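# Roll whiteboard around hallway corner between yellow lines

## Task

Move the whiteboard on its wheels around the hallway corner so that every one of its four wheels rests in the space between the two yellow floor lines, with no wheel touching the tape; it must stand upright on its wheels rather than lean against a wall. Either robot or both may do it. Afterwards release the board and drive away from it. A robot that falls or is left tilted means failure.

## Robot and tools

Robots: two identical Hello Robot Stretch 4 units, r1 and r2. Each has an omni-wheel base, a mast with a lift, an arm that telescopes forward, a three-joint wrist (yaw, pitch, roll) and a two-finger gripper. About 1.6 m tall; the base rim lies within 0.23 m of the base origin. Each robot reports in its own frames, so only images, lidar_m and wrist_depth_mm show where the robots are relative to each other.

Frames: base frame has its origin on the floor under the base centre, x forward, y left, z up. hand_pose (the point between open fingertips, link pinch) is in this frame and can be slightly wrong. The odometry frame is the base frame at scene start; base_odometry counts wheel turns only, so slip counts as travel. Heading is positive left, -3.142 to 3.142.

execute_actions: argument "actions" is a list holding one action or none (empty = just report state and images). The action is an object keyed by "r1" and/or "r2"; each robot gets its own entry. Per robot: "base" with exactly one command, each a relative offset from where the base last measured itself: {"translate_m": d} straight, metres, forward positive, -2 to 2; {"strafe_m": d} sideways, metres, left positive, -2 to 2; {"rotate_rad": d} turn in place, radians, counter-clockwise positive, -3.2 to 3.2. "joints" holds absolute targets by name: lift_m 0 to 1.2 m; arm_m 0 to 0.55 m extension; wrist_yaw_rad -1.134 to 4.276 (0 forward, positive left, 3.14 stowed back; above 3.4 the arm may block); wrist_pitch_rad -1.117 to 4.259 (0 level, 1.57 pointing down); wrist_roll_rad -1.117 to 4.259 (positive clockwise seen from behind); gripper_m -0.038 to 0.141, fingertip gap in metres (below 0 fingers squeeze each other). Optional "pace": "slow", "default", "fast", "max" (base up to 0.1/0.3/0.4/0.6 m/s and 1/2/3/4 rad/s, reduced when the lift is high). Optional "contact_limits": {"arm_m": 0 to 0.75}, how hard the arm may push before stopping, default 0.5. Alternatively {"end_of_arm": "enable_torque"} alone re-enables wrist/gripper motors that shut off. All motions in one action start together; an action lasts at most 15 s. Out-of-range joint targets are clipped and reported; any other bad value or unknown key rejects the whole call. Omitted parts may keep pushing toward earlier targets. "cameras" picks images: r1_head_camera, r1_head_left_camera, r1_head_right_camera, r1_wrist_camera, same for r2, or "all"; null/omitted = all, [] = none. A "pictures" line lists image order. To unfold the wrist at start, send lift_m 0.4 with wrist_yaw_rad 0.

wait(seconds 0 to 10): no new commands; returns state and images. zoom_image(camera, region [x0,y0,x1,y1] pixels, max 504x504) enlarges part of that camera's latest full image. read_manual returns licence texts only. finished_scene(scene 1 or 2) ends the scene irreversibly and reports success; the goal must hold then. If a call reports a stop, later calls in the same reply are skipped.

Results: base_status and joint_status give how each motion ended: "done" (for the base, wheels turned the full amount even if slipping), "off_target", "contact_stop_at_<key>" (something blocked it; that part goes slack), "limit_stop_at_<name>" including own_body (self-collision guard) and tilt (leaning over 6 degrees; lift, arm, wheels go slack), "time_out", "torque_fault" (wrist or gripper motor overloaded and went limp; fix with enable_torque). on_its_own describes uncommanded behaviour; "held at" there is a held target. lidar_m: 12 distances in metres, 30-degree sectors starting straight ahead, counter-clockwise (4th left, 7th behind, 10th right); "-" means nothing or closer than 0.25 m; sees from about 0.15 m up, sees the other robot, misses glass and thin legs. wrist_depth_mm: 7x7 grid of depths 100 to 2000 mm from the wrist camera. turned_by_wheels vs turned_by_imu differing by over about 0.1 rad suggests a collision or slip. base_tilt in degrees (forward/right positive, offset up to 1.5). motor_effort in percent, bracket = peak; wheel positive means turning right. Gripping: command a gap smaller than the object; effort change shows a firm squeeze, the gap reading does not.

Cautions: robots pressing on each other fails the run, and after bases touch even millimetres more drive presses hard; no state line reports robot contact. Two robots commanded equally can differ by about 3 cm per metre, which strains a shared load and can tip a robot. Turning or driving with over 1 kg held and arm_m above 0.2 risks tipping, especially at fast or max; hard steady pushes with a high gripper too. Avoid dropping, slamming or shoving the board hard. Keep the board upright, and at the end open the gripper, pull the arm back and drive away.

Each tool is called after "Request:" by a JSON object that holds its "method" and its "body".

## Session

Request:
{"method": "execute_actions", "body": {"actions": []}}

Scene clock: 0.00 s.
r1.base_odometry: x=+0.000 y=+0.000 heading=+0.000 (m, m, rad; r1's odometry frame)
r1.turned_by_wheels: +0.000 (rad since the last result)
r1.turned_by_imu: +0.000 (rad since the last result)
r1.base_tilt: forward=+0.2 right=-1.0 (deg)
r1.lidar_m: 1.00 0.73 0.68 0.73 1.04 0.95 0.82 0.81 0.77 0.83 1.16 2.48
r1.base_status: not commanded
r1.joint_positions: lift_m=+0.120 arm_m=+0.001 wrist_yaw_rad=+3.208 wrist_pitch_rad=-0.017 wrist_roll_rad=-0.007 gripper_m=+0.057
r1.joint_status: not commanded
r1.motor_effort: lift_m=+19 arm_m=-1 wrist_yaw_rad=-1 wrist_pitch_rad=-7 wrist_roll_rad=+0 gripper_m=-6 wheel_0=-1 wheel_1=+0 wheel_2=+0 (%)
r1.hand_pose: x=-0.1217 y=+0.0682 z=+0.3034 quat_wxyz=(-0.033, +0.009, -0.003, +0.999) (m; r1's base frame)
r1.wrist_depth_mm: - 133 133 991 1025 - - / - 108 133 1008 1042 - - / - 113 135 960 1060 - - / 138 136 208 1008 1060 - - / 218 1008 1138 1008 1098 1808 - / 224 946 198 960 199 1138 1160 / 226 271 778 138 750 768 778
r2.base_odometry: x=+0.000 y=+0.000 heading=+0.000 (m, m, rad; r2's odometry frame)
r2.turned_by_wheels: +0.000 (rad since the last result)
r2.turned_by_imu: +0.000 (rad since the last result)
r2.base_tilt: forward=+1.0 right=+0.8 (deg)
r2.lidar_m: 0.61 0.60 0.70 0.83 0.82 0.92 0.87 1.59 0.82 0.66 0.66 0.74
r2.base_status: not commanded
r2.joint_positions: lift_m=+0.272 arm_m=-0.001 wrist_yaw_rad=+3.161 wrist_pitch_rad=+0.014 wrist_roll_rad=+0.005 gripper_m=+0.057
r2.joint_status: not commanded
r2.motor_effort: lift_m=+20 arm_m=+0 wrist_yaw_rad=+0 wrist_pitch_rad=-8 wrist_roll_rad=-1 gripper_m=-1 wheel_0=+0 wheel_1=+0 wheel_2=+0 (%)
r2.hand_pose: x=-0.1197 y=+0.0819 z=+0.4465 quat_wxyz=(-0.010, -0.007, +0.003, +1.000) (m; r2's base frame)
r2.wrist_depth_mm: - 137 1336 1008 1078 1008 778 / - 113 139 1025 1078 1008 798 / - 118 149 1025 1078 1025 798 / 142 140 282 1042 1118 1042 809 / 223 - - 1042 1060 1042 820 / 221 1537 204 1008 1078 991 820 / 221 1008 1025 - 1025 917 831
pictures: r1_head_camera, r1_head_left_camera, r1_head_right_camera, r1_wrist_camera, r2_head_camera, r2_head_left_camera, r2_head_right_camera, r2_wrist_camera
Images, in order (width x height): r1_head_camera 420x560, r1_head_left_camera 420x672, r1_head_right_camera 420x672, r1_wrist_camera 616x392, r2_head_camera 420x560, r2_head_left_camera 420x672, r2_head_right_camera 420x672, r2_wrist_camera 616x392.

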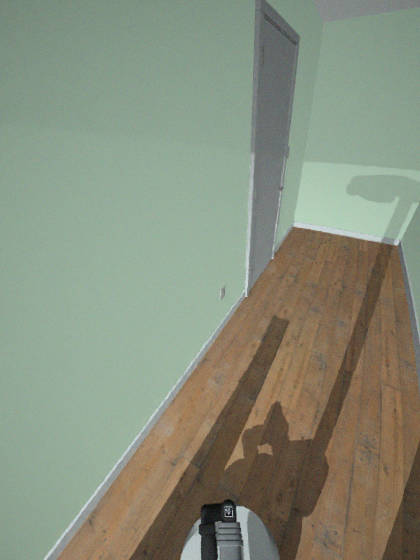

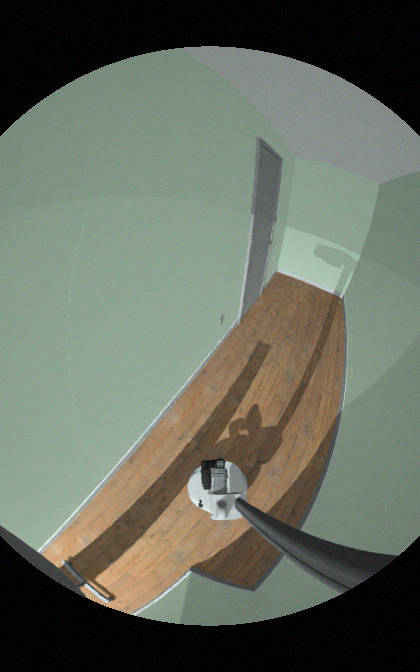

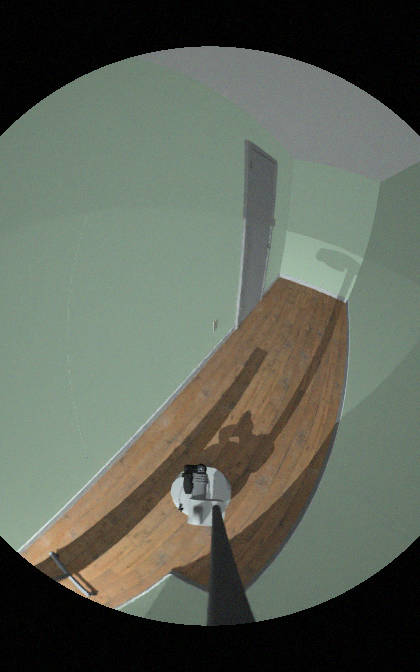

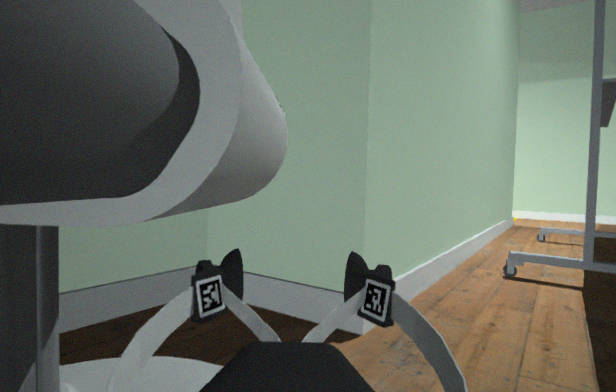

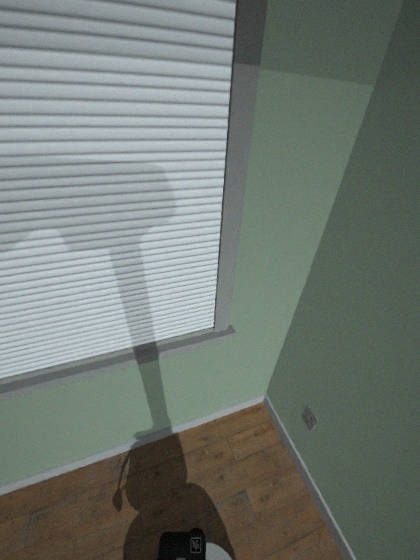

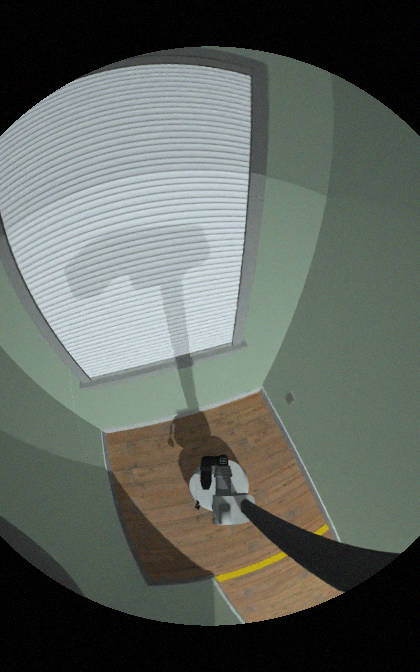

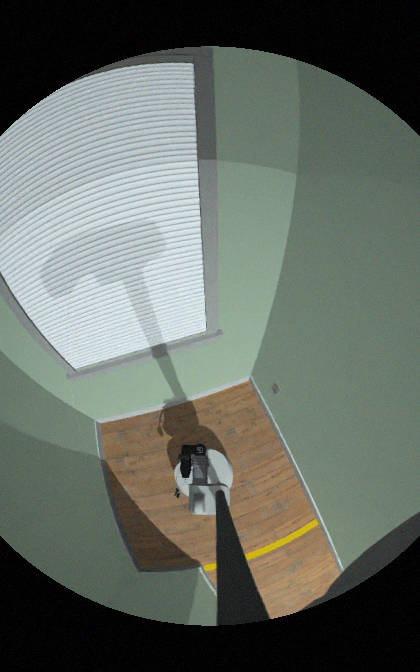

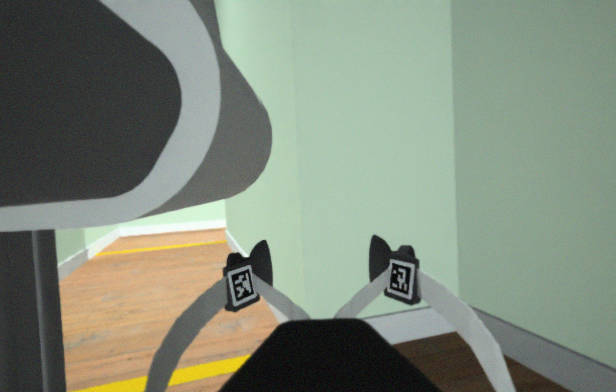

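Request:
{"method": "execute_actions", "body": {"actions": [{"r1":{"base":{"rotate_rad":2.65},"joints":{"lift_m":0.4}},"r2":{"base":{"rotate_rad":-2.7},"joints":{"lift_m":0.4}}}], "cameras": ["r1_head_camera","r1_head_left_camera","r2_head_camera","r2_head_left_camera"]}}

Scene clock: 15.87 s.
r1.base_odometry: x=+0.000 y=+0.000 heading=+2.649 (m, m, rad; r1's odometry frame)
r1.turned_by_wheels: +2.649 (rad since the last result)
r1.turned_by_imu: +2.626 (rad since the last result)
r1.base_tilt: forward=+0.2 right=-1.1 (deg)
r1.lidar_m: 0.88 0.79 0.81 0.76 0.84 1.18 2.40 0.96 0.72 0.68 0.72 1.08
r1.base_status: done
r1.joint_positions: lift_m=+0.400 arm_m=+0.001 wrist_yaw_rad=+3.208 wrist_pitch_rad=-0.017 wrist_roll_rad=-0.007 gripper_m=+0.057
r1.joint_status: all done
r1.motor_effort: lift_m=+21(22) arm_m=-1(1) wrist_yaw_rad=+0(0) wrist_pitch_rad=-7(6) wrist_roll_rad=+0(0) gripper_m=-1(5) wheel_0=-5(10) wheel_1=-2(9) wheel_2=-2(10) (%)
r1.hand_pose: x=-0.1217 y=+0.0682 z=+0.5830 quat_wxyz=(-0.033, +0.009, -0.003, +0.999) (m; r1's base frame)
r1.wrist_depth_mm: - 133 133 - - 1983 1229 / - 108 133 - - 1983 1229 / - 113 135 - - 1921 1229 / 138 136 208 - - 1983 1229 / 218 1499 - - - 1921 1205 / 224 1430 198 1921 199 1708 1205 / 226 1229 1366 138 1336 1366 1182
r2.base_odometry: x=+0.000 y=+0.000 heading=-2.700 (m, m, rad; r2's odometry frame)
r2.turned_by_wheels: -2.700 (rad since the last result)
r2.turned_by_imu: -2.760 (rad since the last result)
r2.base_tilt: forward=+1.0 right=+0.8 (deg)
r2.lidar_m: 1.91 0.87 0.67 0.65 0.70 0.62 0.62 0.68 0.85 0.83 0.89 0.88
r2.base_status: done
r2.joint_positions: lift_m=+0.400 arm_m=-0.001 wrist_yaw_rad=+3.161 wrist_pitch_rad=+0.014 wrist_roll_rad=+0.005 gripper_m=+0.057
r2.joint_status: all done
r2.motor_effort: lift_m=+24(29) arm_m=+0(0) wrist_yaw_rad=+0(0) wrist_pitch_rad=-9(9) wrist_roll_rad=-1(2) gripper_m=-1(2) wheel_0=+1(6) wheel_1=+0(10) wheel_2=+0(5) (%)
r2.hand_pose: x=-0.1197 y=+0.0819 z=+0.5739 quat_wxyz=(-0.010, -0.007, +0.003, +1.000) (m; r2's base frame)
r2.wrist_depth_mm: - 137 759 750 732 715 699 / - 113 139 750 723 723 699 / - 119 149 768 741 723 715 / 142 141 282 778 750 732 715 / 223 831 809 778 750 732 723 / 221 831 204 778 759 732 723 / 220 842 820 - 759 750 732
pictures: r1_head_camera, r1_head_left_camera, r2_head_camera, r2_head_left_camera
Images, in order (width x height): r1_head_camera 420x560, r1_head_left_camera 420x672, r2_head_camera 420x560, r2_head_left_camera 420x672.

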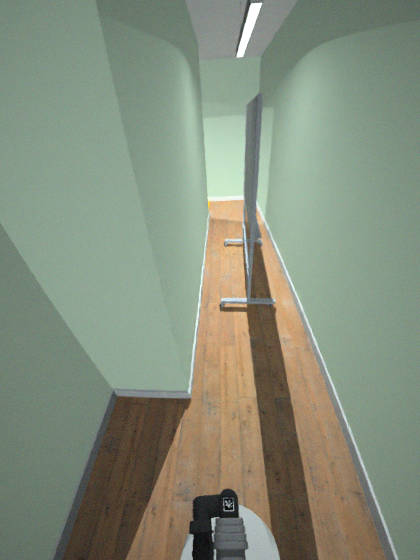

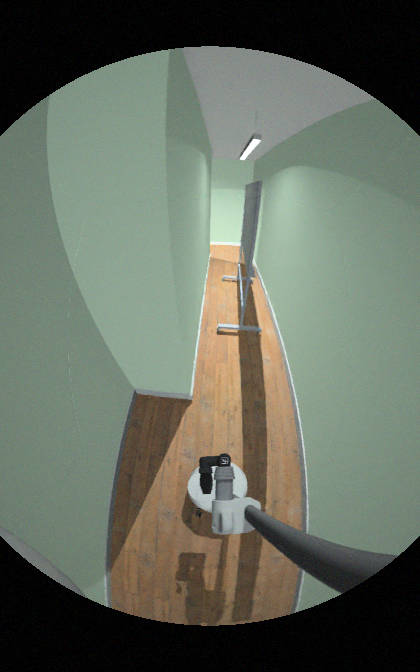

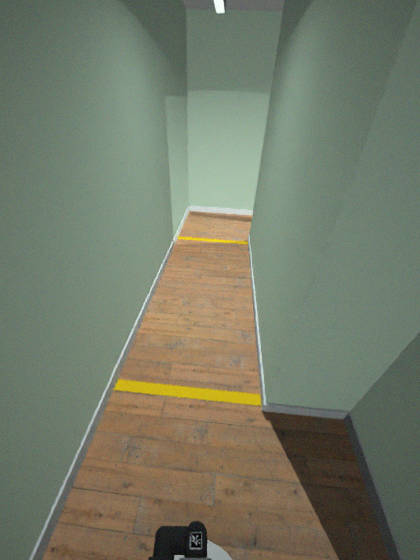

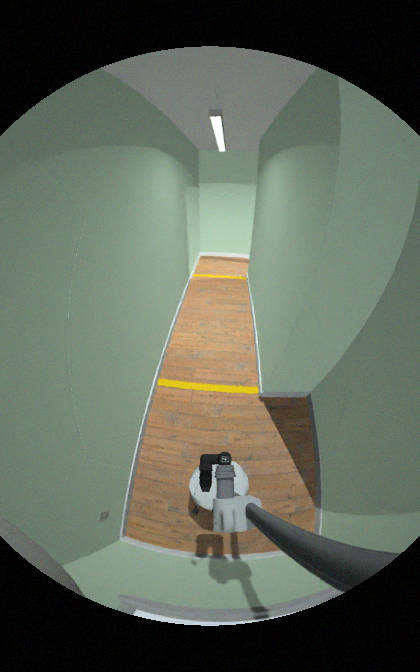

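Request:
{"method": "execute_actions", "body": {"actions": [{"r1":{"base":{"rotate_rad":-0.09},"joints":{"wrist_yaw_rad":0,"gripper_m":0.13}}}], "cameras": []}}

Request:
{"method": "execute_actions", "body": {"actions": [{"r1":{"base":{"strafe_m":-0.33}}}], "cameras": []}}

Request:
{"method": "execute_actions", "body": {"actions": [{"r1":{"base":{"translate_m":0.9}}}], "cameras": ["r1_head_camera","r1_wrist_camera"]}}

Scene clock: 47.97 s.
r1.base_odometry: x=+0.000 y=+0.000 heading=+2.560 (m, m, rad; r1's odometry frame)
r1.turned_by_wheels: -0.090 (rad since the last result)
r1.turned_by_imu: -0.089 (rad since the last result)
r1.base_tilt: forward=+0.1 right=-1.0 (deg)
r1.lidar_m: 1.26 0.79 0.82 0.79 0.80 1.08 2.60 1.07 0.74 0.68 0.70 0.96
r1.base_status: done
r1.joint_positions: lift_m=+0.400 arm_m=+0.001 wrist_yaw_rad=+0.001 wrist_pitch_rad=-0.017 wrist_roll_rad=-0.007 gripper_m=+0.130
r1.joint_status: all done
r1.motor_effort: lift_m=+21(21) arm_m=-1(1) wrist_yaw_rad=-2(9) wrist_pitch_rad=-8(8) wrist_roll_rad=+0(0) gripper_m=-3(3) wheel_0=+3(7) wheel_1=+0(6) wheel_2=+0(5) (%)
r1.hand_pose: x=+0.4604 y=-0.0873 z=+0.5830 quat_wxyz=(+1.000, -0.003, -0.009, +0.000) (m; r1's base frame)
r1.wrist_depth_mm: 580 904 - - - 1182 820 / 591 917 - - - 1182 831 / 574 917 - - - 1182 820 / 580 931 - - - 1160 820 / 585 798 - - 1983 1160 820 / 609 750 1661 1661 219 1025 809 / 609 960 1366 131 1336 1060 798
r2.base_odometry: x=+0.000 y=+0.000 heading=-2.700 (m, m, rad; r2's odometry frame)
r2.turned_by_wheels: +0.000 (rad since the last result)
r2.turned_by_imu: -0.001 (rad since the last result)
r2.base_tilt: forward=+1.0 right=+0.8 (deg)
r2.lidar_m: 1.93 0.86 0.67 0.64 0.71 0.63 0.61 0.65 0.85 0.83 0.89 0.87
r2.base_status: not commanded
r2.joint_positions: lift_m=+0.400 arm_m=-0.001 wrist_yaw_rad=+3.161 wrist_pitch_rad=+0.014 wrist_roll_rad=+0.005 gripper_m=+0.057
r2.joint_status: not commanded
r2.motor_effort: lift_m=+25(25) arm_m=+0(0) wrist_yaw_rad=+0(0) wrist_pitch_rad=-8(8) wrist_roll_rad=-1(1) gripper_m=-4(3) wheel_0=+1(1) wheel_1=+0(0) wheel_2=+0(0) (%)
r2.hand_pose: x=-0.1197 y=+0.0819 z=+0.5739 quat_wxyz=(-0.010, -0.007, +0.003, +1.000) (m; r2's base frame)
r2.wrist_depth_mm: - 137 768 750 732 707 699 / - 113 139 741 732 715 699 / - 119 149 768 750 723 715 / 142 140 281 778 750 732 707 / 222 831 809 788 759 741 723 / 220 831 204 778 759 741 723 / 220 854 820 - 768 750 732
pictures: none
No camera images: the call's "cameras" was empty. Leave "cameras" out to get every camera's image.

Scene clock: 50.40 s.
r1.base_odometry: x=+0.181 y=+0.276 heading=+2.560 (m, m, rad; r1's odometry frame)
r1.turned_by_wheels: +0.000 (rad since the last result)
r1.turned_by_imu: +0.001 (rad since the last result)
r1.base_tilt: forward=+0.2 right=-1.0 (deg)
r1.lidar_m: 1.28 0.96 1.05 1.11 1.16 1.52 1.78 0.56 0.38 0.36 0.38 0.52
r1.base_status: done
r1.joint_positions: lift_m=+0.400 arm_m=+0.001 wrist_yaw_rad=+0.000 wrist_pitch_rad=-0.017 wrist_roll_rad=-0.007 gripper_m=+0.130
r1.joint_status: not commanded
r1.motor_effort: lift_m=+20(21) arm_m=-1(1) wrist_yaw_rad=-2(2) wrist_pitch_rad=-7(7) wrist_roll_rad=+0(0) gripper_m=-2(1) wheel_0=+1(11) wheel_1=+0(11) wheel_2=+0(2) (%)
r1.hand_pose: x=+0.4604 y=-0.0874 z=+0.5830 quat_wxyz=(+1.000, -0.003, -0.009, +0.000) (m; r1's base frame)
r1.wrist_depth_mm: 1098 1756 - - 991 549 394 / 1118 1756 - - 976 544 392 / 1118 1808 - - 976 544 389 / 1118 1756 - - 960 539 389 / 1118 1537 - - 946 530 387 / 1138 1464 1499 1863 217 473 384 / 1118 1205 1366 132 917 492 379
r2.base_odometry: x=+0.000 y=+0.000 heading=-2.700 (m, m, rad; r2's odometry frame)
r2.turned_by_wheels: +0.000 (rad since the last result)
r2.turned_by_imu: +0.000 (rad since the last result)
r2.base_tilt: forward=+1.0 right=+0.8 (deg)
r2.lidar_m: 1.93 0.86 0.67 0.65 0.73 0.62 0.60 0.66 0.85 0.83 0.89 0.88
r2.base_status: not commanded
r2.joint_positions: lift_m=+0.400 arm_m=-0.001 wrist_yaw_rad=+3.161 wrist_pitch_rad=+0.014 wrist_roll_rad=+0.005 gripper_m=+0.057
r2.joint_status: not commanded
r2.motor_effort: lift_m=+24(24) arm_m=+0(0) wrist_yaw_rad=+0(0) wrist_pitch_rad=-8(8) wrist_roll_rad=-4(1) gripper_m=-2(3) wheel_0=+1(1) wheel_1=+1(1) wheel_2=+0(0) (%)
r2.hand_pose: x=-0.1197 y=+0.0819 z=+0.5739 quat_wxyz=(-0.010, -0.007, +0.003, +1.000) (m; r2's base frame)
r2.wrist_depth_mm: - 137 759 759 732 707 699 / - 113 139 741 723 715 707 / - 118 149 768 750 723 715 / 142 140 282 768 750 723 715 / 223 831 809 778 750 732 715 / 221 831 204 778 759 741 732 / 221 842 820 - 768 750 732
pictures: none
No camera images: the call's "cameras" was empty. Leave "cameras" out to get every camera's image.

Scene clock: 54.87 s.
r1.base_odometry: x=-0.571 y=+0.770 heading=+2.560 (m, m, rad; r1's odometry frame)
r1.turned_by_wheels: +0.000 (rad since the last result)
r1.turned_by_imu: +0.002 (rad since the last result)
r1.base_tilt: forward=+0.2 right=-1.0 (deg)
r1.lidar_m: 0.73 0.77 0.65 0.59 1.19 1.59 1.67 0.52 0.32 0.30 0.32 0.44
r1.base_status: done
r1.joint_positions: lift_m=+0.400 arm_m=+0.001 wrist_yaw_rad=+0.000 wrist_pitch_rad=-0.017 wrist_roll_rad=-0.007 gripper_m=+0.130
r1.joint_status: not commanded
r1.motor_effort: lift_m=+20(21) arm_m=-1(1) wrist_yaw_rad=-1(1) wrist_pitch_rad=-6(6) wrist_roll_rad=+0(0) gripper_m=-3(6) wheel_0=+4(7) wheel_1=+3(6) wheel_2=-1(10) (%)
r1.hand_pose: x=+0.4604 y=-0.0874 z=+0.5830 quat_wxyz=(+1.000, -0.003, -0.009, +0.000) (m; r1's base frame)
r1.wrist_depth_mm: 1182 597 1229 - 831 459 330 / 1205 585 1255 - 820 459 330 / 1182 1921 - - 809 455 329 / 1182 1921 - - 809 452 327 / 1182 521 - - 798 449 324 / 1229 521 1618 1756 218 399 322 / 1160 615 1366 131 768 413 322
r2.base_odometry: x=+0.000 y=+0.000 heading=-2.700 (m, m, rad; r2's odometry frame)
r2.turned_by_wheels: +0.000 (rad since the last result)
r2.turned_by_imu: +0.000 (rad since the last result)
r2.base_tilt: forward=+1.0 right=+0.8 (deg)
r2.lidar_m: 1.91 0.87 0.67 0.65 0.71 0.62 0.61 0.67 0.85 0.82 0.89 0.88
r2.base_status: not commanded
r2.joint_positions: lift_m=+0.400 arm_m=-0.001 wrist_yaw_rad=+3.161 wrist_pitch_rad=+0.014 wrist_roll_rad=+0.005 gripper_m=+0.057
r2.joint_status: not commanded
r2.motor_effort: lift_m=+24(24) arm_m=+0(0) wrist_yaw_rad=+0(0) wrist_pitch_rad=-8(8) wrist_roll_rad=-1(3) gripper_m=+0(2) wheel_0=+1(1) wheel_1=+0(0) wheel_2=+0(0) (%)
r2.hand_pose: x=-0.1197 y=+0.0819 z=+0.5739 quat_wxyz=(-0.010, -0.007, +0.003, +1.000) (m; r2's base frame)
r2.wrist_depth_mm: - 137 759 750 741 715 699 / - 113 138 750 723 707 707 / - 118 149 759 741 732 707 / 142 141 281 768 759 732 707 / 222 820 798 778 750 741 723 / 221 831 204 778 750 741 723 / 220 842 820 - 768 741 732
pictures: r1_head_camera, r1_wrist_camera
Images, in order (width x height): r1_head_camera 420x560, r1_wrist_camera 616x392.

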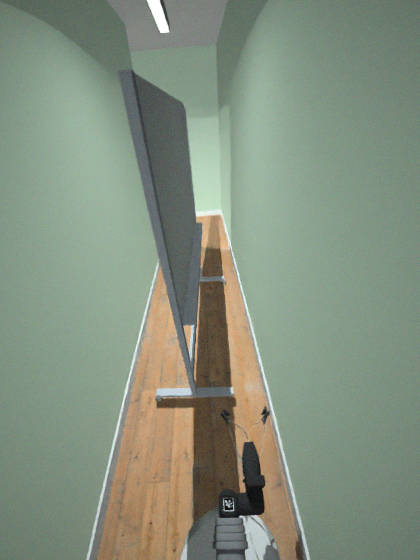

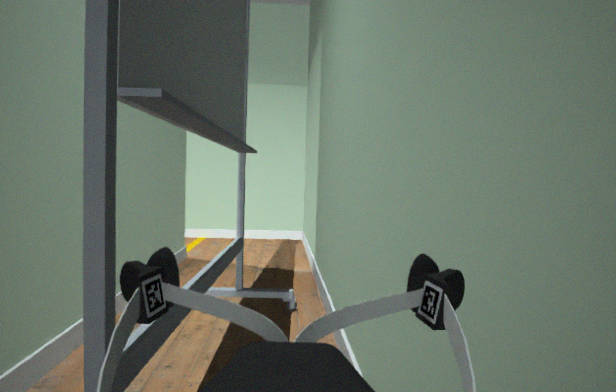

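Request:
{"method": "execute_actions", "body": {"actions": [{"r1":{"base":{"strafe_m":0.24},"joints":{"arm_m":0.15}}}], "cameras": ["r1_head_camera","r1_wrist_camera"]}}

Scene clock: 63.47 s.
r1.base_odometry: x=-0.702 y=+0.569 heading=+2.560 (m, m, rad; r1's odometry frame)
r1.turned_by_wheels: +0.000 (rad since the last result)
r1.turned_by_imu: +0.000 (rad since the last result)
r1.base_tilt: forward=+0.1 right=-1.1 (deg)
r1.lidar_m: 0.74 0.58 0.42 0.38 0.39 1.27 2.70 0.84 0.60 0.54 0.56 0.78
r1.base_status: done
r1.joint_positions: lift_m=+0.400 arm_m=+0.149 wrist_yaw_rad=+0.000 wrist_pitch_rad=-0.017 wrist_roll_rad=-0.007 gripper_m=+0.130
r1.joint_status: all done
r1.motor_effort: lift_m=+20(20) arm_m=+5(3) wrist_yaw_rad=+0(0) wrist_pitch_rad=-8(6) wrist_roll_rad=+0(0) gripper_m=+0(2) wheel_0=-2(13) wheel_1=+1(9) wheel_2=+0(2) (%)
r1.hand_pose: x=+0.6085 y=-0.0874 z=+0.5830 quat_wxyz=(+1.000, -0.003, -0.009, +0.000) (m; r1's base frame)
r1.wrist_depth_mm: 809 1255 - - 1661 891 640 / 809 1255 - 462 1618 904 647 / 798 1308 - - 1576 878 627 / 809 1281 - - 1618 891 627 / 809 1118 - - 1576 878 634 / 842 1060 373 1576 218 820 634 / 842 1205 1308 131 1255 809 627
r2.base_odometry: x=+0.000 y=+0.000 heading=-2.700 (m, m, rad; r2's odometry frame)
r2.turned_by_wheels: +0.000 (rad since the last result)
r2.turned_by_imu: -0.001 (rad since the last result)
r2.base_tilt: forward=+1.0 right=+0.8 (deg)
r2.lidar_m: 1.92 0.87 0.67 0.63 0.70 0.63 0.62 0.64 0.85 0.83 0.89 0.88
r2.base_status: not commanded
r2.joint_positions: lift_m=+0.400 arm_m=-0.001 wrist_yaw_rad=+3.161 wrist_pitch_rad=+0.014 wrist_roll_rad=+0.005 gripper_m=+0.057
r2.joint_status: not commanded
r2.motor_effort: lift_m=+24(24) arm_m=+0(0) wrist_yaw_rad=+1(0) wrist_pitch_rad=-8(8) wrist_roll_rad=-3(0) gripper_m=-2(3) wheel_0=+1(0) wheel_1=+1(0) wheel_2=+0(0) (%)
r2.hand_pose: x=-0.1197 y=+0.0819 z=+0.5739 quat_wxyz=(-0.010, -0.007, +0.003, +1.000) (m; r2's base frame)
r2.wrist_depth_mm: - 137 759 750 732 715 699 / - 113 139 741 723 715 707 / - 118 149 759 750 723 707 / 142 141 281 768 759 732 723 / 222 831 798 778 759 741 723 / 220 831 204 768 759 741 723 / 220 842 831 - 759 750 741
pictures: r1_head_camera, r1_wrist_camera
Images, in order (width x height): r1_head_camera 420x560, r1_wrist_camera 616x392.

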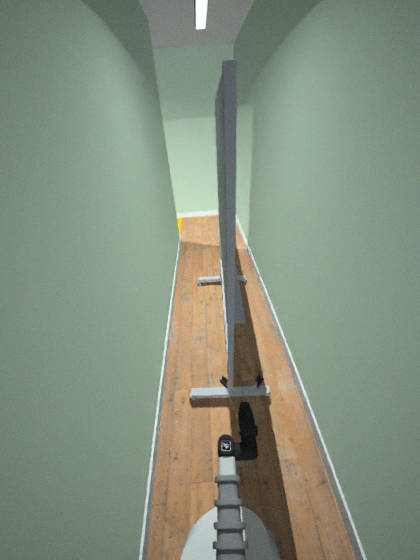

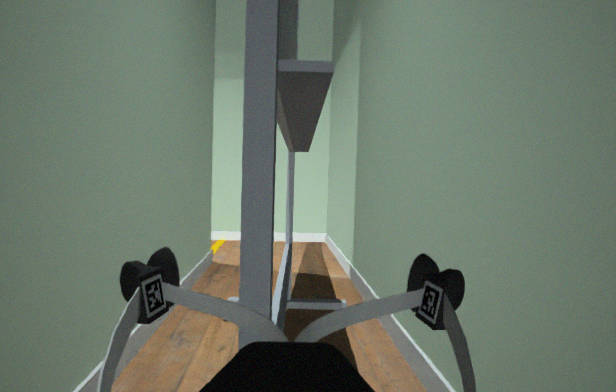

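Request:
{"method": "execute_actions", "body": {"actions": [{"r1":{"base":{"strafe_m":0.04}}}], "cameras": []}}

Request:
{"method": "execute_actions", "body": {"actions": [{"r1":{"base":{"translate_m":0.23},"pace":"slow"}}], "cameras": ["r1_head_camera","r1_wrist_camera"]}}

Scene clock: 71.00 s.
r1.base_odometry: x=-0.724 y=+0.536 heading=+2.560 (m, m, rad; r1's odometry frame)
r1.turned_by_wheels: +0.000 (rad since the last result)
r1.turned_by_imu: +0.000 (rad since the last result)
r1.base_tilt: forward=+0.2 right=-1.0 (deg)
r1.lidar_m: 0.74 0.51 0.37 0.33 0.36 1.21 3.01 0.92 0.65 0.59 0.60 0.79
r1.base_status: done
r1.joint_positions: lift_m=+0.400 arm_m=+0.149 wrist_yaw_rad=+0.000 wrist_pitch_rad=-0.017 wrist_roll_rad=-0.007 gripper_m=+0.130
r1.joint_status: not commanded
r1.motor_effort: lift_m=+21(20) arm_m=+5(5) wrist_yaw_rad=+0(0) wrist_pitch_rad=-6(6) wrist_roll_rad=+0(0) gripper_m=-3(1) wheel_0=-4(12) wheel_1=+1(11) wheel_2=+0(1) (%)
r1.hand_pose: x=+0.6085 y=-0.0874 z=+0.5830 quat_wxyz=(+1.000, -0.003, -0.009, +0.000) (m; r1's base frame)
r1.wrist_depth_mm: 750 1160 - - 1756 976 707 / 750 1182 - 459 1756 976 691 / 741 1182 - - 1756 976 683 / 750 1205 - - 1708 960 676 / 759 1042 - - 1708 960 676 / 778 976 1618 373 218 854 668 / 778 1160 1397 131 1336 878 683
r2.base_odometry: x=+0.000 y=+0.000 heading=-2.700 (m, m, rad; r2's odometry frame)
r2.turned_by_wheels: +0.000 (rad since the last result)
r2.turned_by_imu: +0.000 (rad since the last result)
r2.base_tilt: forward=+1.0 right=+0.8 (deg)
r2.lidar_m: 1.91 0.87 0.67 0.66 0.70 0.63 0.61 0.66 0.84 0.82 0.90 0.86
r2.base_status: not commanded
r2.joint_positions: lift_m=+0.400 arm_m=-0.001 wrist_yaw_rad=+3.161 wrist_pitch_rad=+0.014 wrist_roll_rad=+0.005 gripper_m=+0.057
r2.joint_status: not commanded
r2.motor_effort: lift_m=+24(24) arm_m=+0(0) wrist_yaw_rad=+0(0) wrist_pitch_rad=-9(8) wrist_roll_rad=-3(0) gripper_m=-3(1) wheel_0=+1(1) wheel_1=+1(1) wheel_2=+0(0) (%)
r2.hand_pose: x=-0.1197 y=+0.0819 z=+0.5739 quat_wxyz=(-0.010, -0.007, +0.003, +1.000) (m; r2's base frame)
r2.wrist_depth_mm: - 137 759 741 732 715 699 / - 113 138 741 723 715 707 / - 118 149 759 750 732 707 / 142 141 282 768 750 732 723 / 222 820 798 778 759 750 723 / 222 831 204 778 759 741 723 / 221 842 820 - 768 750 732
pictures: none
No camera images: the call's "cameras" was empty. Leave "cameras" out to get every camera's image.

Scene clock: 74.60 s.
r1.base_odometry: x=-0.916 y=+0.662 heading=+2.560 (m, m, rad; r1's odometry frame)
r1.turned_by_wheels: +0.000 (rad since the last result)
r1.turned_by_imu: +0.001 (rad since the last result)
r1.base_tilt: forward=+0.3 right=-1.0 (deg)
r1.lidar_m: 0.51 0.55 0.35 0.33 0.35 0.51 2.90 0.90 0.61 0.58 0.60 0.55
r1.base_status: done
r1.joint_positions: lift_m=+0.400 arm_m=+0.149 wrist_yaw_rad=-0.002 wrist_pitch_rad=-0.017 wrist_roll_rad=-0.007 gripper_m=+0.130
r1.joint_status: not commanded
r1.motor_effort: lift_m=+20(20) arm_m=+5(5) wrist_yaw_rad=+5(5) wrist_pitch_rad=-7(7) wrist_roll_rad=+0(0) gripper_m=+2(0) wheel_0=+5(5) wheel_1=+2(6) wheel_2=-4(7) (%)
r1.hand_pose: x=+0.6083 y=-0.0880 z=+0.5830 quat_wxyz=(+1.000, -0.003, -0.009, -0.001) (m; r1's base frame)
r1.wrist_depth_mm: 768 1182 - 145 334 946 691 / 778 1205 - 146 1537 946 676 / 759 1229 - 146 1708 931 668 / 768 1229 - 147 1661 931 668 / 768 1060 - 148 1661 946 661 / 798 991 1576 149 1336 831 668 / 788 1118 1281 134 1281 854 661
r2.base_odometry: x=+0.000 y=+0.000 heading=-2.700 (m, m, rad; r2's odometry frame)
r2.turned_by_wheels: +0.000 (rad since the last result)
r2.turned_by_imu: +0.000 (rad since the last result)
r2.base_tilt: forward=+1.0 right=+0.8 (deg)
r2.lidar_m: 1.95 0.88 0.67 0.65 0.70 0.62 0.60 0.67 0.86 0.82 0.90 0.88
r2.base_status: not commanded
r2.joint_positions: lift_m=+0.400 arm_m=-0.001 wrist_yaw_rad=+3.161 wrist_pitch_rad=+0.014 wrist_roll_rad=+0.005 gripper_m=+0.057
r2.joint_status: not commanded
r2.motor_effort: lift_m=+25(24) arm_m=+0(0) wrist_yaw_rad=+0(0) wrist_pitch_rad=-9(8) wrist_roll_rad=+0(2) gripper_m=-2(2) wheel_0=+1(1) wheel_1=+0(0) wheel_2=+0(0) (%)
r2.hand_pose: x=-0.1197 y=+0.0819 z=+0.5739 quat_wxyz=(-0.010, -0.007, +0.003, +1.000) (m; r2's base frame)
r2.wrist_depth_mm: - 137 768 750 732 715 699 / - 112 139 741 723 723 707 / - 118 149 768 750 732 715 / 142 141 282 768 750 723 715 / 222 831 798 768 750 741 715 / 221 831 204 768 759 741 723 / 220 842 809 - 759 741 732
pictures: r1_head_camera, r1_wrist_camera
Images, in order (width x height): r1_head_camera 420x560, r1_wrist_camera 616x392.

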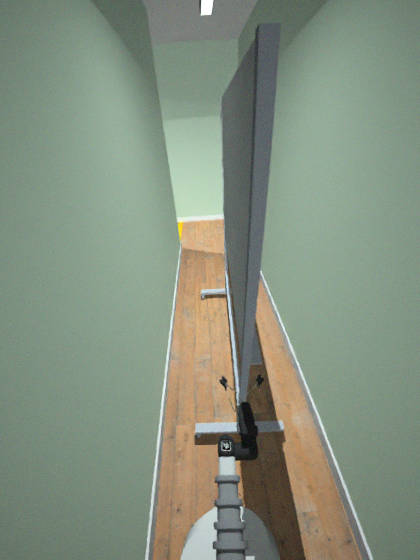

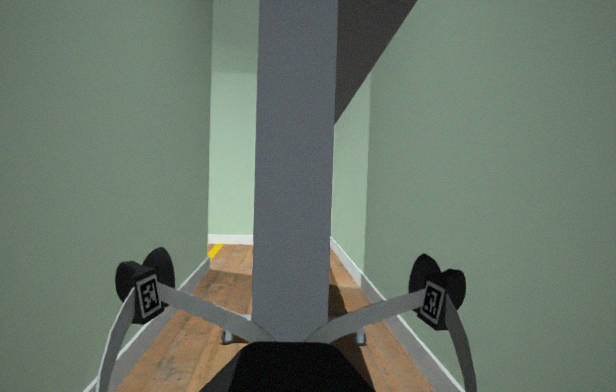

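Request:
{"method": "execute_actions", "body": {"actions": [{"r1":{"base":{"translate_m":-0.07},"pace":"slow"}}], "cameras": []}}

Request:
{"method": "execute_actions", "body": {"actions": [{"r1":{"joints":{"gripper_m":0.0}}}], "cameras": ["r1_wrist_camera"]}}

Request:
{"method": "execute_actions", "body": {"actions": [{"r1":{"base":{"translate_m":0.5},"pace":"slow"}}], "cameras": ["r1_head_camera","r1_wrist_camera"]}}

Scene clock: 84.60 s.
r1.base_odometry: x=-0.858 y=+0.624 heading=+2.560 (m, m, rad; r1's odometry frame)
r1.turned_by_wheels: +0.000 (rad since the last result)
r1.turned_by_imu: +0.000 (rad since the last result)
r1.base_tilt: forward=+0.2 right=-1.0 (deg)
r1.lidar_m: 0.58 0.52 0.37 0.33 0.36 1.22 2.98 0.91 0.62 0.57 0.61 0.63
r1.base_status: done
r1.joint_positions: lift_m=+0.400 arm_m=+0.149 wrist_yaw_rad=+0.000 wrist_pitch_rad=-0.017 wrist_roll_rad=-0.007 gripper_m=+0.130
r1.joint_status: not commanded
r1.motor_effort: lift_m=+21(20) arm_m=+5(5) wrist_yaw_rad=+1(6) wrist_pitch_rad=-7(6) wrist_roll_rad=+0(0) gripper_m=-1(3) wheel_0=-6(10) wheel_1=-2(5) wheel_2=+3(5) (%)
r1.hand_pose: x=+0.6084 y=-0.0875 z=+0.5830 quat_wxyz=(+1.000, -0.003, -0.009, +0.000) (m; r1's base frame)
r1.wrist_depth_mm: 759 1182 - 213 334 960 691 / 759 1205 - 213 1537 946 676 / 759 1229 - 216 1756 960 676 / 750 1229 - 218 1708 960 668 / 768 1060 - 218 1708 931 668 / 788 976 1576 220 218 842 676 / 788 1138 1397 131 1308 878 668
r2.base_odometry: x=+0.000 y=+0.000 heading=-2.700 (m, m, rad; r2's odometry frame)
r2.turned_by_wheels: +0.000 (rad since the last result)
r2.turned_by_imu: -0.001 (rad since the last result)
r2.base_tilt: forward=+1.0 right=+0.8 (deg)
r2.lidar_m: 1.92 0.87 0.68 0.65 0.71 0.63 0.59 0.65 0.85 0.82 0.89 0.86
r2.base_status: not commanded
r2.joint_positions: lift_m=+0.400 arm_m=-0.001 wrist_yaw_rad=+3.161 wrist_pitch_rad=+0.014 wrist_roll_rad=+0.005 gripper_m=+0.057
r2.joint_status: not commanded
r2.motor_effort: lift_m=+24(24) arm_m=+0(0) wrist_yaw_rad=+0(0) wrist_pitch_rad=-8(8) wrist_roll_rad=-2(1) gripper_m=-1(3) wheel_0=+1(1) wheel_1=+1(0) wheel_2=+0(0) (%)
r2.hand_pose: x=-0.1197 y=+0.0819 z=+0.5739 quat_wxyz=(-0.010, -0.007, +0.003, +1.000) (m; r2's base frame)
r2.wrist_depth_mm: - 137 759 750 732 715 707 / - 112 139 750 723 715 707 / - 118 149 768 750 732 707 / 142 141 283 768 750 732 715 / 222 820 798 788 750 741 715 / 221 831 204 778 759 741 732 / 220 842 820 - 768 741 732
pictures: none
No camera images: the call's "cameras" was empty. Leave "cameras" out to get every camera's image.

Scene clock: 86.80 s.
r1.base_odometry: x=-0.858 y=+0.624 heading=+2.560 (m, m, rad; r1's odometry frame)
r1.turned_by_wheels: +0.000 (rad since the last result)
r1.turned_by_imu: +0.000 (rad since the last result)
r1.base_tilt: forward=+0.2 right=-0.9 (deg)
r1.lidar_m: 0.56 0.54 0.38 0.33 0.36 1.24 2.99 0.92 0.63 0.57 0.61 0.62
r1.base_status: not commanded
r1.joint_positions: lift_m=+0.400 arm_m=+0.150 wrist_yaw_rad=+0.002 wrist_pitch_rad=-0.017 wrist_roll_rad=-0.007 gripper_m=+0.000
r1.joint_status: all done
r1.motor_effort: lift_m=+20(21) arm_m=+2(5) wrist_yaw_rad=-6(10) wrist_pitch_rad=-7(8) wrist_roll_rad=+0(0) gripper_m=-18(20) wheel_0=-4(6) wheel_1=-1(2) wheel_2=+3(4) (%)
r1.hand_pose: x=+0.6092 y=-0.0868 z=+0.5829 quat_wxyz=(+1.000, -0.003, -0.008, +0.001) (m; r1's base frame)
r1.wrist_depth_mm: 759 1182 - 207 332 960 699 / 768 1182 - 208 1618 976 676 / 741 1205 - 210 1756 960 683 / 750 1205 - 211 1756 960 676 / 759 1229 - 213 1708 946 676 / 778 1042 190 213 188 931 661 / 778 1138 1281 131 1308 820 668
r2.base_odometry: x=+0.000 y=+0.000 heading=-2.700 (m, m, rad; r2's odometry frame)
r2.turned_by_wheels: +0.000 (rad since the last result)
r2.turned_by_imu: +0.000 (rad since the last result)
r2.base_tilt: forward=+1.1 right=+0.8 (deg)
r2.lidar_m: 1.92 0.89 0.68 0.66 0.71 0.64 0.59 0.67 0.84 0.83 0.88 0.88
r2.base_status: not commanded
r2.joint_positions: lift_m=+0.400 arm_m=-0.001 wrist_yaw_rad=+3.161 wrist_pitch_rad=+0.014 wrist_roll_rad=+0.005 gripper_m=+0.057
r2.joint_status: not commanded
r2.motor_effort: lift_m=+24(24) arm_m=+0(0) wrist_yaw_rad=+1(1) wrist_pitch_rad=-8(9) wrist_roll_rad=+0(1) gripper_m=-1(3) wheel_0=+1(1) wheel_1=+0(1) wheel_2=+0(0) (%)
r2.hand_pose: x=-0.1197 y=+0.0819 z=+0.5739 quat_wxyz=(-0.010, -0.007, +0.003, +1.000) (m; r2's base frame)
r2.wrist_depth_mm: - 137 759 750 741 707 699 / - 113 139 750 723 723 699 / - 119 149 768 750 732 715 / 142 141 282 778 759 732 723 / 223 831 798 778 750 741 723 / 221 842 204 778 759 741 723 / 220 842 820 - 768 750 732
pictures: r1_wrist_camera
Images, in order (width x height): r1_wrist_camera 616x392.

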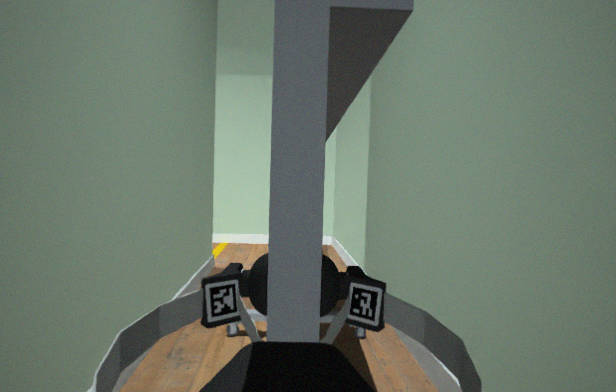

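Scene clock: 93.10 s.
r1.base_odometry: x=-1.276 y=+0.898 heading=+2.560 (m, m, rad; r1's odometry frame)
r1.turned_by_wheels: +0.000 (rad since the last result)
r1.turned_by_imu: +0.000 (rad since the last result)
r1.base_tilt: forward=+0.1 right=-1.0 (deg)
r1.lidar_m: 0.58 0.57 0.38 0.37 0.38 0.55 2.97 0.88 0.61 0.56 0.59 0.62
r1.base_status: done
r1.joint_positions: lift_m=+0.400 arm_m=+0.150 wrist_yaw_rad=-0.005 wrist_pitch_rad=-0.018 wrist_roll_rad=-0.007 gripper_m=+0.000
r1.joint_status: not commanded
r1.on_its_own: wrist_yaw_rad is at rest, and its effort (+15) is outside its rest range (-13 to +13)
r1.motor_effort: lift_m=+20(20) arm_m=+2(2) wrist_yaw_rad=+15(15) wrist_pitch_rad=-6(8) wrist_roll_rad=+0(0) gripper_m=-14(13) wheel_0=+4(11) wheel_1=+5(6) wheel_2=-6(11) (%)
r1.hand_pose: x=+0.6086 y=-0.0888 z=+0.5832 quat_wxyz=(+1.000, -0.003, -0.009, -0.002) (m; r1's base frame)
r1.wrist_depth_mm: 820 1255 - 206 332 904 654 / 809 1281 - 207 1464 917 647 / 809 1336 - 208 1618 891 627 / 809 1336 - 210 1576 878 627 / 820 1336 - 211 1618 878 634 / 842 1138 189 211 189 866 634 / 842 1138 1281 131 1281 768 627
r2.base_odometry: x=+0.000 y=+0.000 heading=-2.700 (m, m, rad; r2's odometry frame)
r2.turned_by_wheels: +0.000 (rad since the last result)
r2.turned_by_imu: -0.001 (rad since the last result)
r2.base_tilt: forward=+1.1 right=+0.8 (deg)
r2.lidar_m: 1.91 0.87 0.67 0.64 0.70 0.62 0.61 0.66 0.85 0.82 0.89 0.87
r2.base_status: not commanded
r2.joint_positions: lift_m=+0.400 arm_m=-0.001 wrist_yaw_rad=+3.161 wrist_pitch_rad=+0.014 wrist_roll_rad=+0.005 gripper_m=+0.057
r2.joint_status: not commanded
r2.motor_effort: lift_m=+24(24) arm_m=+0(0) wrist_yaw_rad=+0(0) wrist_pitch_rad=-8(8) wrist_roll_rad=+2(2) gripper_m=+0(3) wheel_0=+1(0) wheel_1=+1(0) wheel_2=+0(0) (%)
r2.hand_pose: x=-0.1197 y=+0.0819 z=+0.5739 quat_wxyz=(-0.010, -0.007, +0.003, +1.000) (m; r2's base frame)
r2.wrist_depth_mm: - 137 768 750 732 715 699 / - 113 139 750 723 723 707 / - 119 149 759 750 732 707 / 142 141 282 768 750 732 715 / 223 820 809 788 750 741 723 / 221 842 204 778 759 741 732 / 220 842 820 - 759 750 732
pictures: r1_head_camera, r1_wrist_camera
Images, in order (width x height): r1_head_camera 420x560, r1_wrist_camera 616x392.

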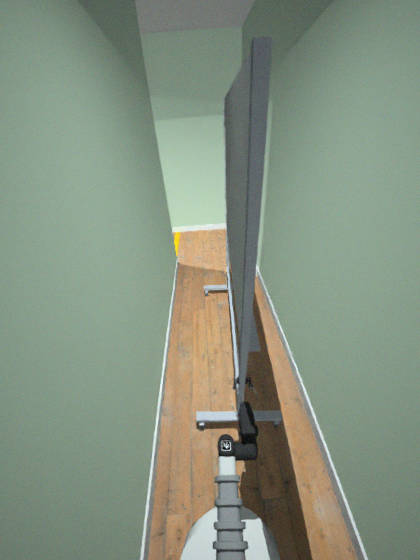

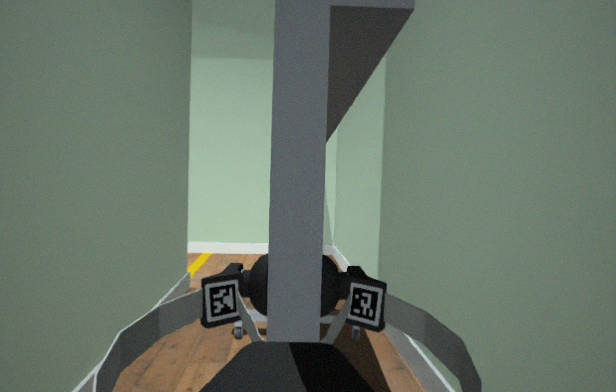

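Request:
{"method": "execute_actions", "body": {"actions": [{"r1":{"base":{"translate_m":0.6},"pace":"slow"},"r2":{"base":{"strafe_m":0.12},"joints":{"wrist_yaw_rad":0,"gripper_m":0.13}}}], "cameras": []}}

Request:
{"method": "execute_actions", "body": {"actions": [{"r1":{"base":{"translate_m":0.4},"pace":"slow"},"r2":{"base":{"translate_m":1.3}}}], "cameras": ["r1_head_camera","r2_head_camera"]}}

Scene clock: 118.97 s.
r1.base_odometry: x=-1.777 y=+1.228 heading=+2.560 (m, m, rad; r1's odometry frame)
r1.turned_by_wheels: +0.000 (rad since the last result)
r1.turned_by_imu: +0.000 (rad since the last result)
r1.base_tilt: forward=+0.2 right=-1.0 (deg)
r1.lidar_m: 0.56 0.62 0.42 0.39 0.42 0.56 1.36 0.82 0.57 0.52 0.54 0.63
r1.base_status: done
r1.joint_positions: lift_m=+0.400 arm_m=+0.150 wrist_yaw_rad=-0.005 wrist_pitch_rad=-0.018 wrist_roll_rad=-0.007 gripper_m=+0.000
r1.joint_status: not commanded
r1.on_its_own: wrist_yaw_rad is at rest, and its effort (+17) is outside its rest range (-13 to +13)
r1.motor_effort: lift_m=+20(20) arm_m=+2(2) wrist_yaw_rad=+17(17) wrist_pitch_rad=-6(6) wrist_roll_rad=+1(0) gripper_m=-13(16) wheel_0=+5(8) wheel_1=+4(8) wheel_2=-7(9) (%)
r1.hand_pose: x=+0.6085 y=-0.0890 z=+0.5832 quat_wxyz=(+1.000, -0.003, -0.009, -0.003) (m; r1's base frame)
r1.wrist_depth_mm: 866 1336 - 206 307 842 603 / 866 1366 - 207 1336 831 609 / 854 1366 - 208 1464 831 603 / 854 1397 - 210 1464 831 603 / 866 1430 - 211 1464 820 597 / 891 1229 189 211 187 809 591 / 904 1138 1281 148 1229 715 585
r2.base_odometry: x=+0.051 y=-0.109 heading=-2.700 (m, m, rad; r2's odometry frame)
r2.turned_by_wheels: +0.000 (rad since the last result)
r2.turned_by_imu: -0.001 (rad since the last result)
r2.base_tilt: forward=+1.0 right=+0.8 (deg)
r2.lidar_m: 1.60 0.70 0.55 0.54 0.58 0.62 0.60 0.66 0.97 0.94 1.02 0.94
r2.base_status: done
r2.joint_positions: lift_m=+0.400 arm_m=-0.001 wrist_yaw_rad=+0.000 wrist_pitch_rad=+0.014 wrist_roll_rad=+0.005 gripper_m=+0.130
r2.joint_status: all done
r2.motor_effort: lift_m=+24(24) arm_m=+0(0) wrist_yaw_rad=+0(5) wrist_pitch_rad=-9(8) wrist_roll_rad=-1(1) gripper_m=+1(4) wheel_0=+1(7) wheel_1=+0(5) wheel_2=+0(1) (%)
r2.hand_pose: x=+0.4589 y=-0.0873 z=+0.5738 quat_wxyz=(+1.000, +0.003, +0.007, +0.000) (m; r2's base frame)
r2.wrist_depth_mm: 798 1118 1983 - - 976 609 / 788 1098 1921 - - 976 634 / 778 1098 1921 - - 991 640 / 768 1098 1863 - - 1008 647 / 759 1008 1808 - - 809 647 / 759 1008 1430 169 1464 878 661 / 759 1008 1308 - 1281 1078 654
pictures: none
No camera images: the call's "cameras" was empty. Leave "cameras" out to get every camera's image.

Scene clock: 124.77 s.
r1.base_odometry: x=-2.111 y=+1.447 heading=+2.560 (m, m, rad; r1's odometry frame)
r1.turned_by_wheels: +0.000 (rad since the last result)
r1.turned_by_imu: +0.000 (rad since the last result)
r1.base_tilt: forward=+0.1 right=-1.0 (deg)
r1.lidar_m: 0.58 0.67 0.45 0.42 0.44 0.58 1.44 0.79 0.55 0.50 0.53 0.62
r1.base_status: done
r1.joint_positions: lift_m=+0.400 arm_m=+0.150 wrist_yaw_rad=-0.006 wrist_pitch_rad=-0.018 wrist_roll_rad=-0.007 gripper_m=+0.000
r1.joint_status: not commanded
r1.on_its_own: wrist_yaw_rad is at rest, and its effort (+15) is outside its rest range (-13 to +13)
r1.motor_effort: lift_m=+20(20) arm_m=+2(2) wrist_yaw_rad=+15(19) wrist_pitch_rad=-5(5) wrist_roll_rad=+0(0) gripper_m=-18(15) wheel_0=+6(7) wheel_1=+3(7) wheel_2=-6(14) (%)
r1.hand_pose: x=+0.6085 y=-0.0890 z=+0.5832 quat_wxyz=(+1.000, -0.003, -0.009, -0.003) (m; r1's base frame)
r1.wrist_depth_mm: 904 - - 206 307 798 574 / 917 - - 206 1182 798 574 / 891 - - 208 1397 788 574 / 904 - - 209 1397 778 574 / 904 - - 211 1366 788 564 / 931 1808 189 212 187 778 564 / 931 1138 1281 146 1205 683 554
r2.base_odometry: x=-1.124 y=-0.665 heading=-2.700 (m, m, rad; r2's odometry frame)
r2.turned_by_wheels: +0.000 (rad since the last result)
r2.turned_by_imu: -0.002 (rad since the last result)
r2.base_tilt: forward=+1.1 right=+0.8 (deg)
r2.lidar_m: 1.30 0.57 0.44 0.42 0.46 0.68 1.94 1.45 0.57 0.55 0.58 0.87
r2.base_status: done
r2.joint_positions: lift_m=+0.400 arm_m=-0.001 wrist_yaw_rad=+0.000 wrist_pitch_rad=+0.014 wrist_roll_rad=+0.005 gripper_m=+0.130
r2.joint_status: not commanded
r2.motor_effort: lift_m=+24(24) arm_m=+0(0) wrist_yaw_rad=+0(1) wrist_pitch_rad=-9(8) wrist_roll_rad=+1(2) gripper_m=-1(1) wheel_0=-1(5) wheel_1=-1(5) wheel_2=+2(6) (%)
r2.hand_pose: x=+0.4589 y=-0.0874 z=+0.5738 quat_wxyz=(+1.000, +0.003, +0.007, +0.000) (m; r2's base frame)
r2.wrist_depth_mm: 654 931 1618 - - 1255 788 / 647 917 1576 - - 1255 788 / 640 904 1537 - - 1281 798 / 634 891 1499 - - 1281 809 / 627 842 1499 - - 1042 820 / 621 820 1205 169 1464 1138 831 / 615 820 1205 - 1281 1138 842
pictures: r1_head_camera, r2_head_camera
Images, in order (width x height): r1_head_camera 420x560, r2_head_camera 420x560.

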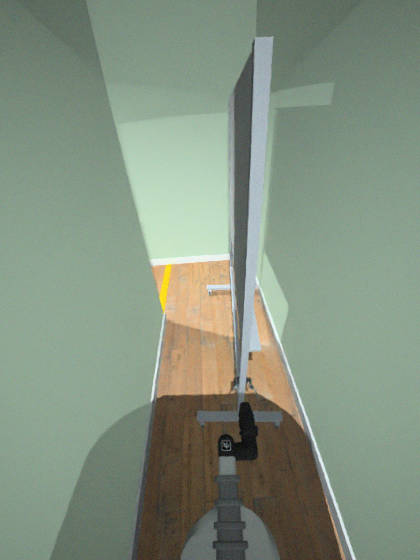

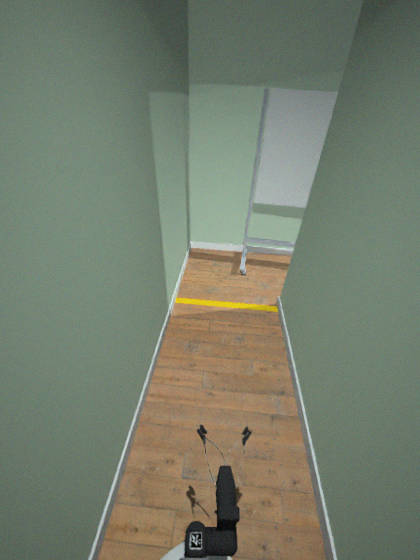

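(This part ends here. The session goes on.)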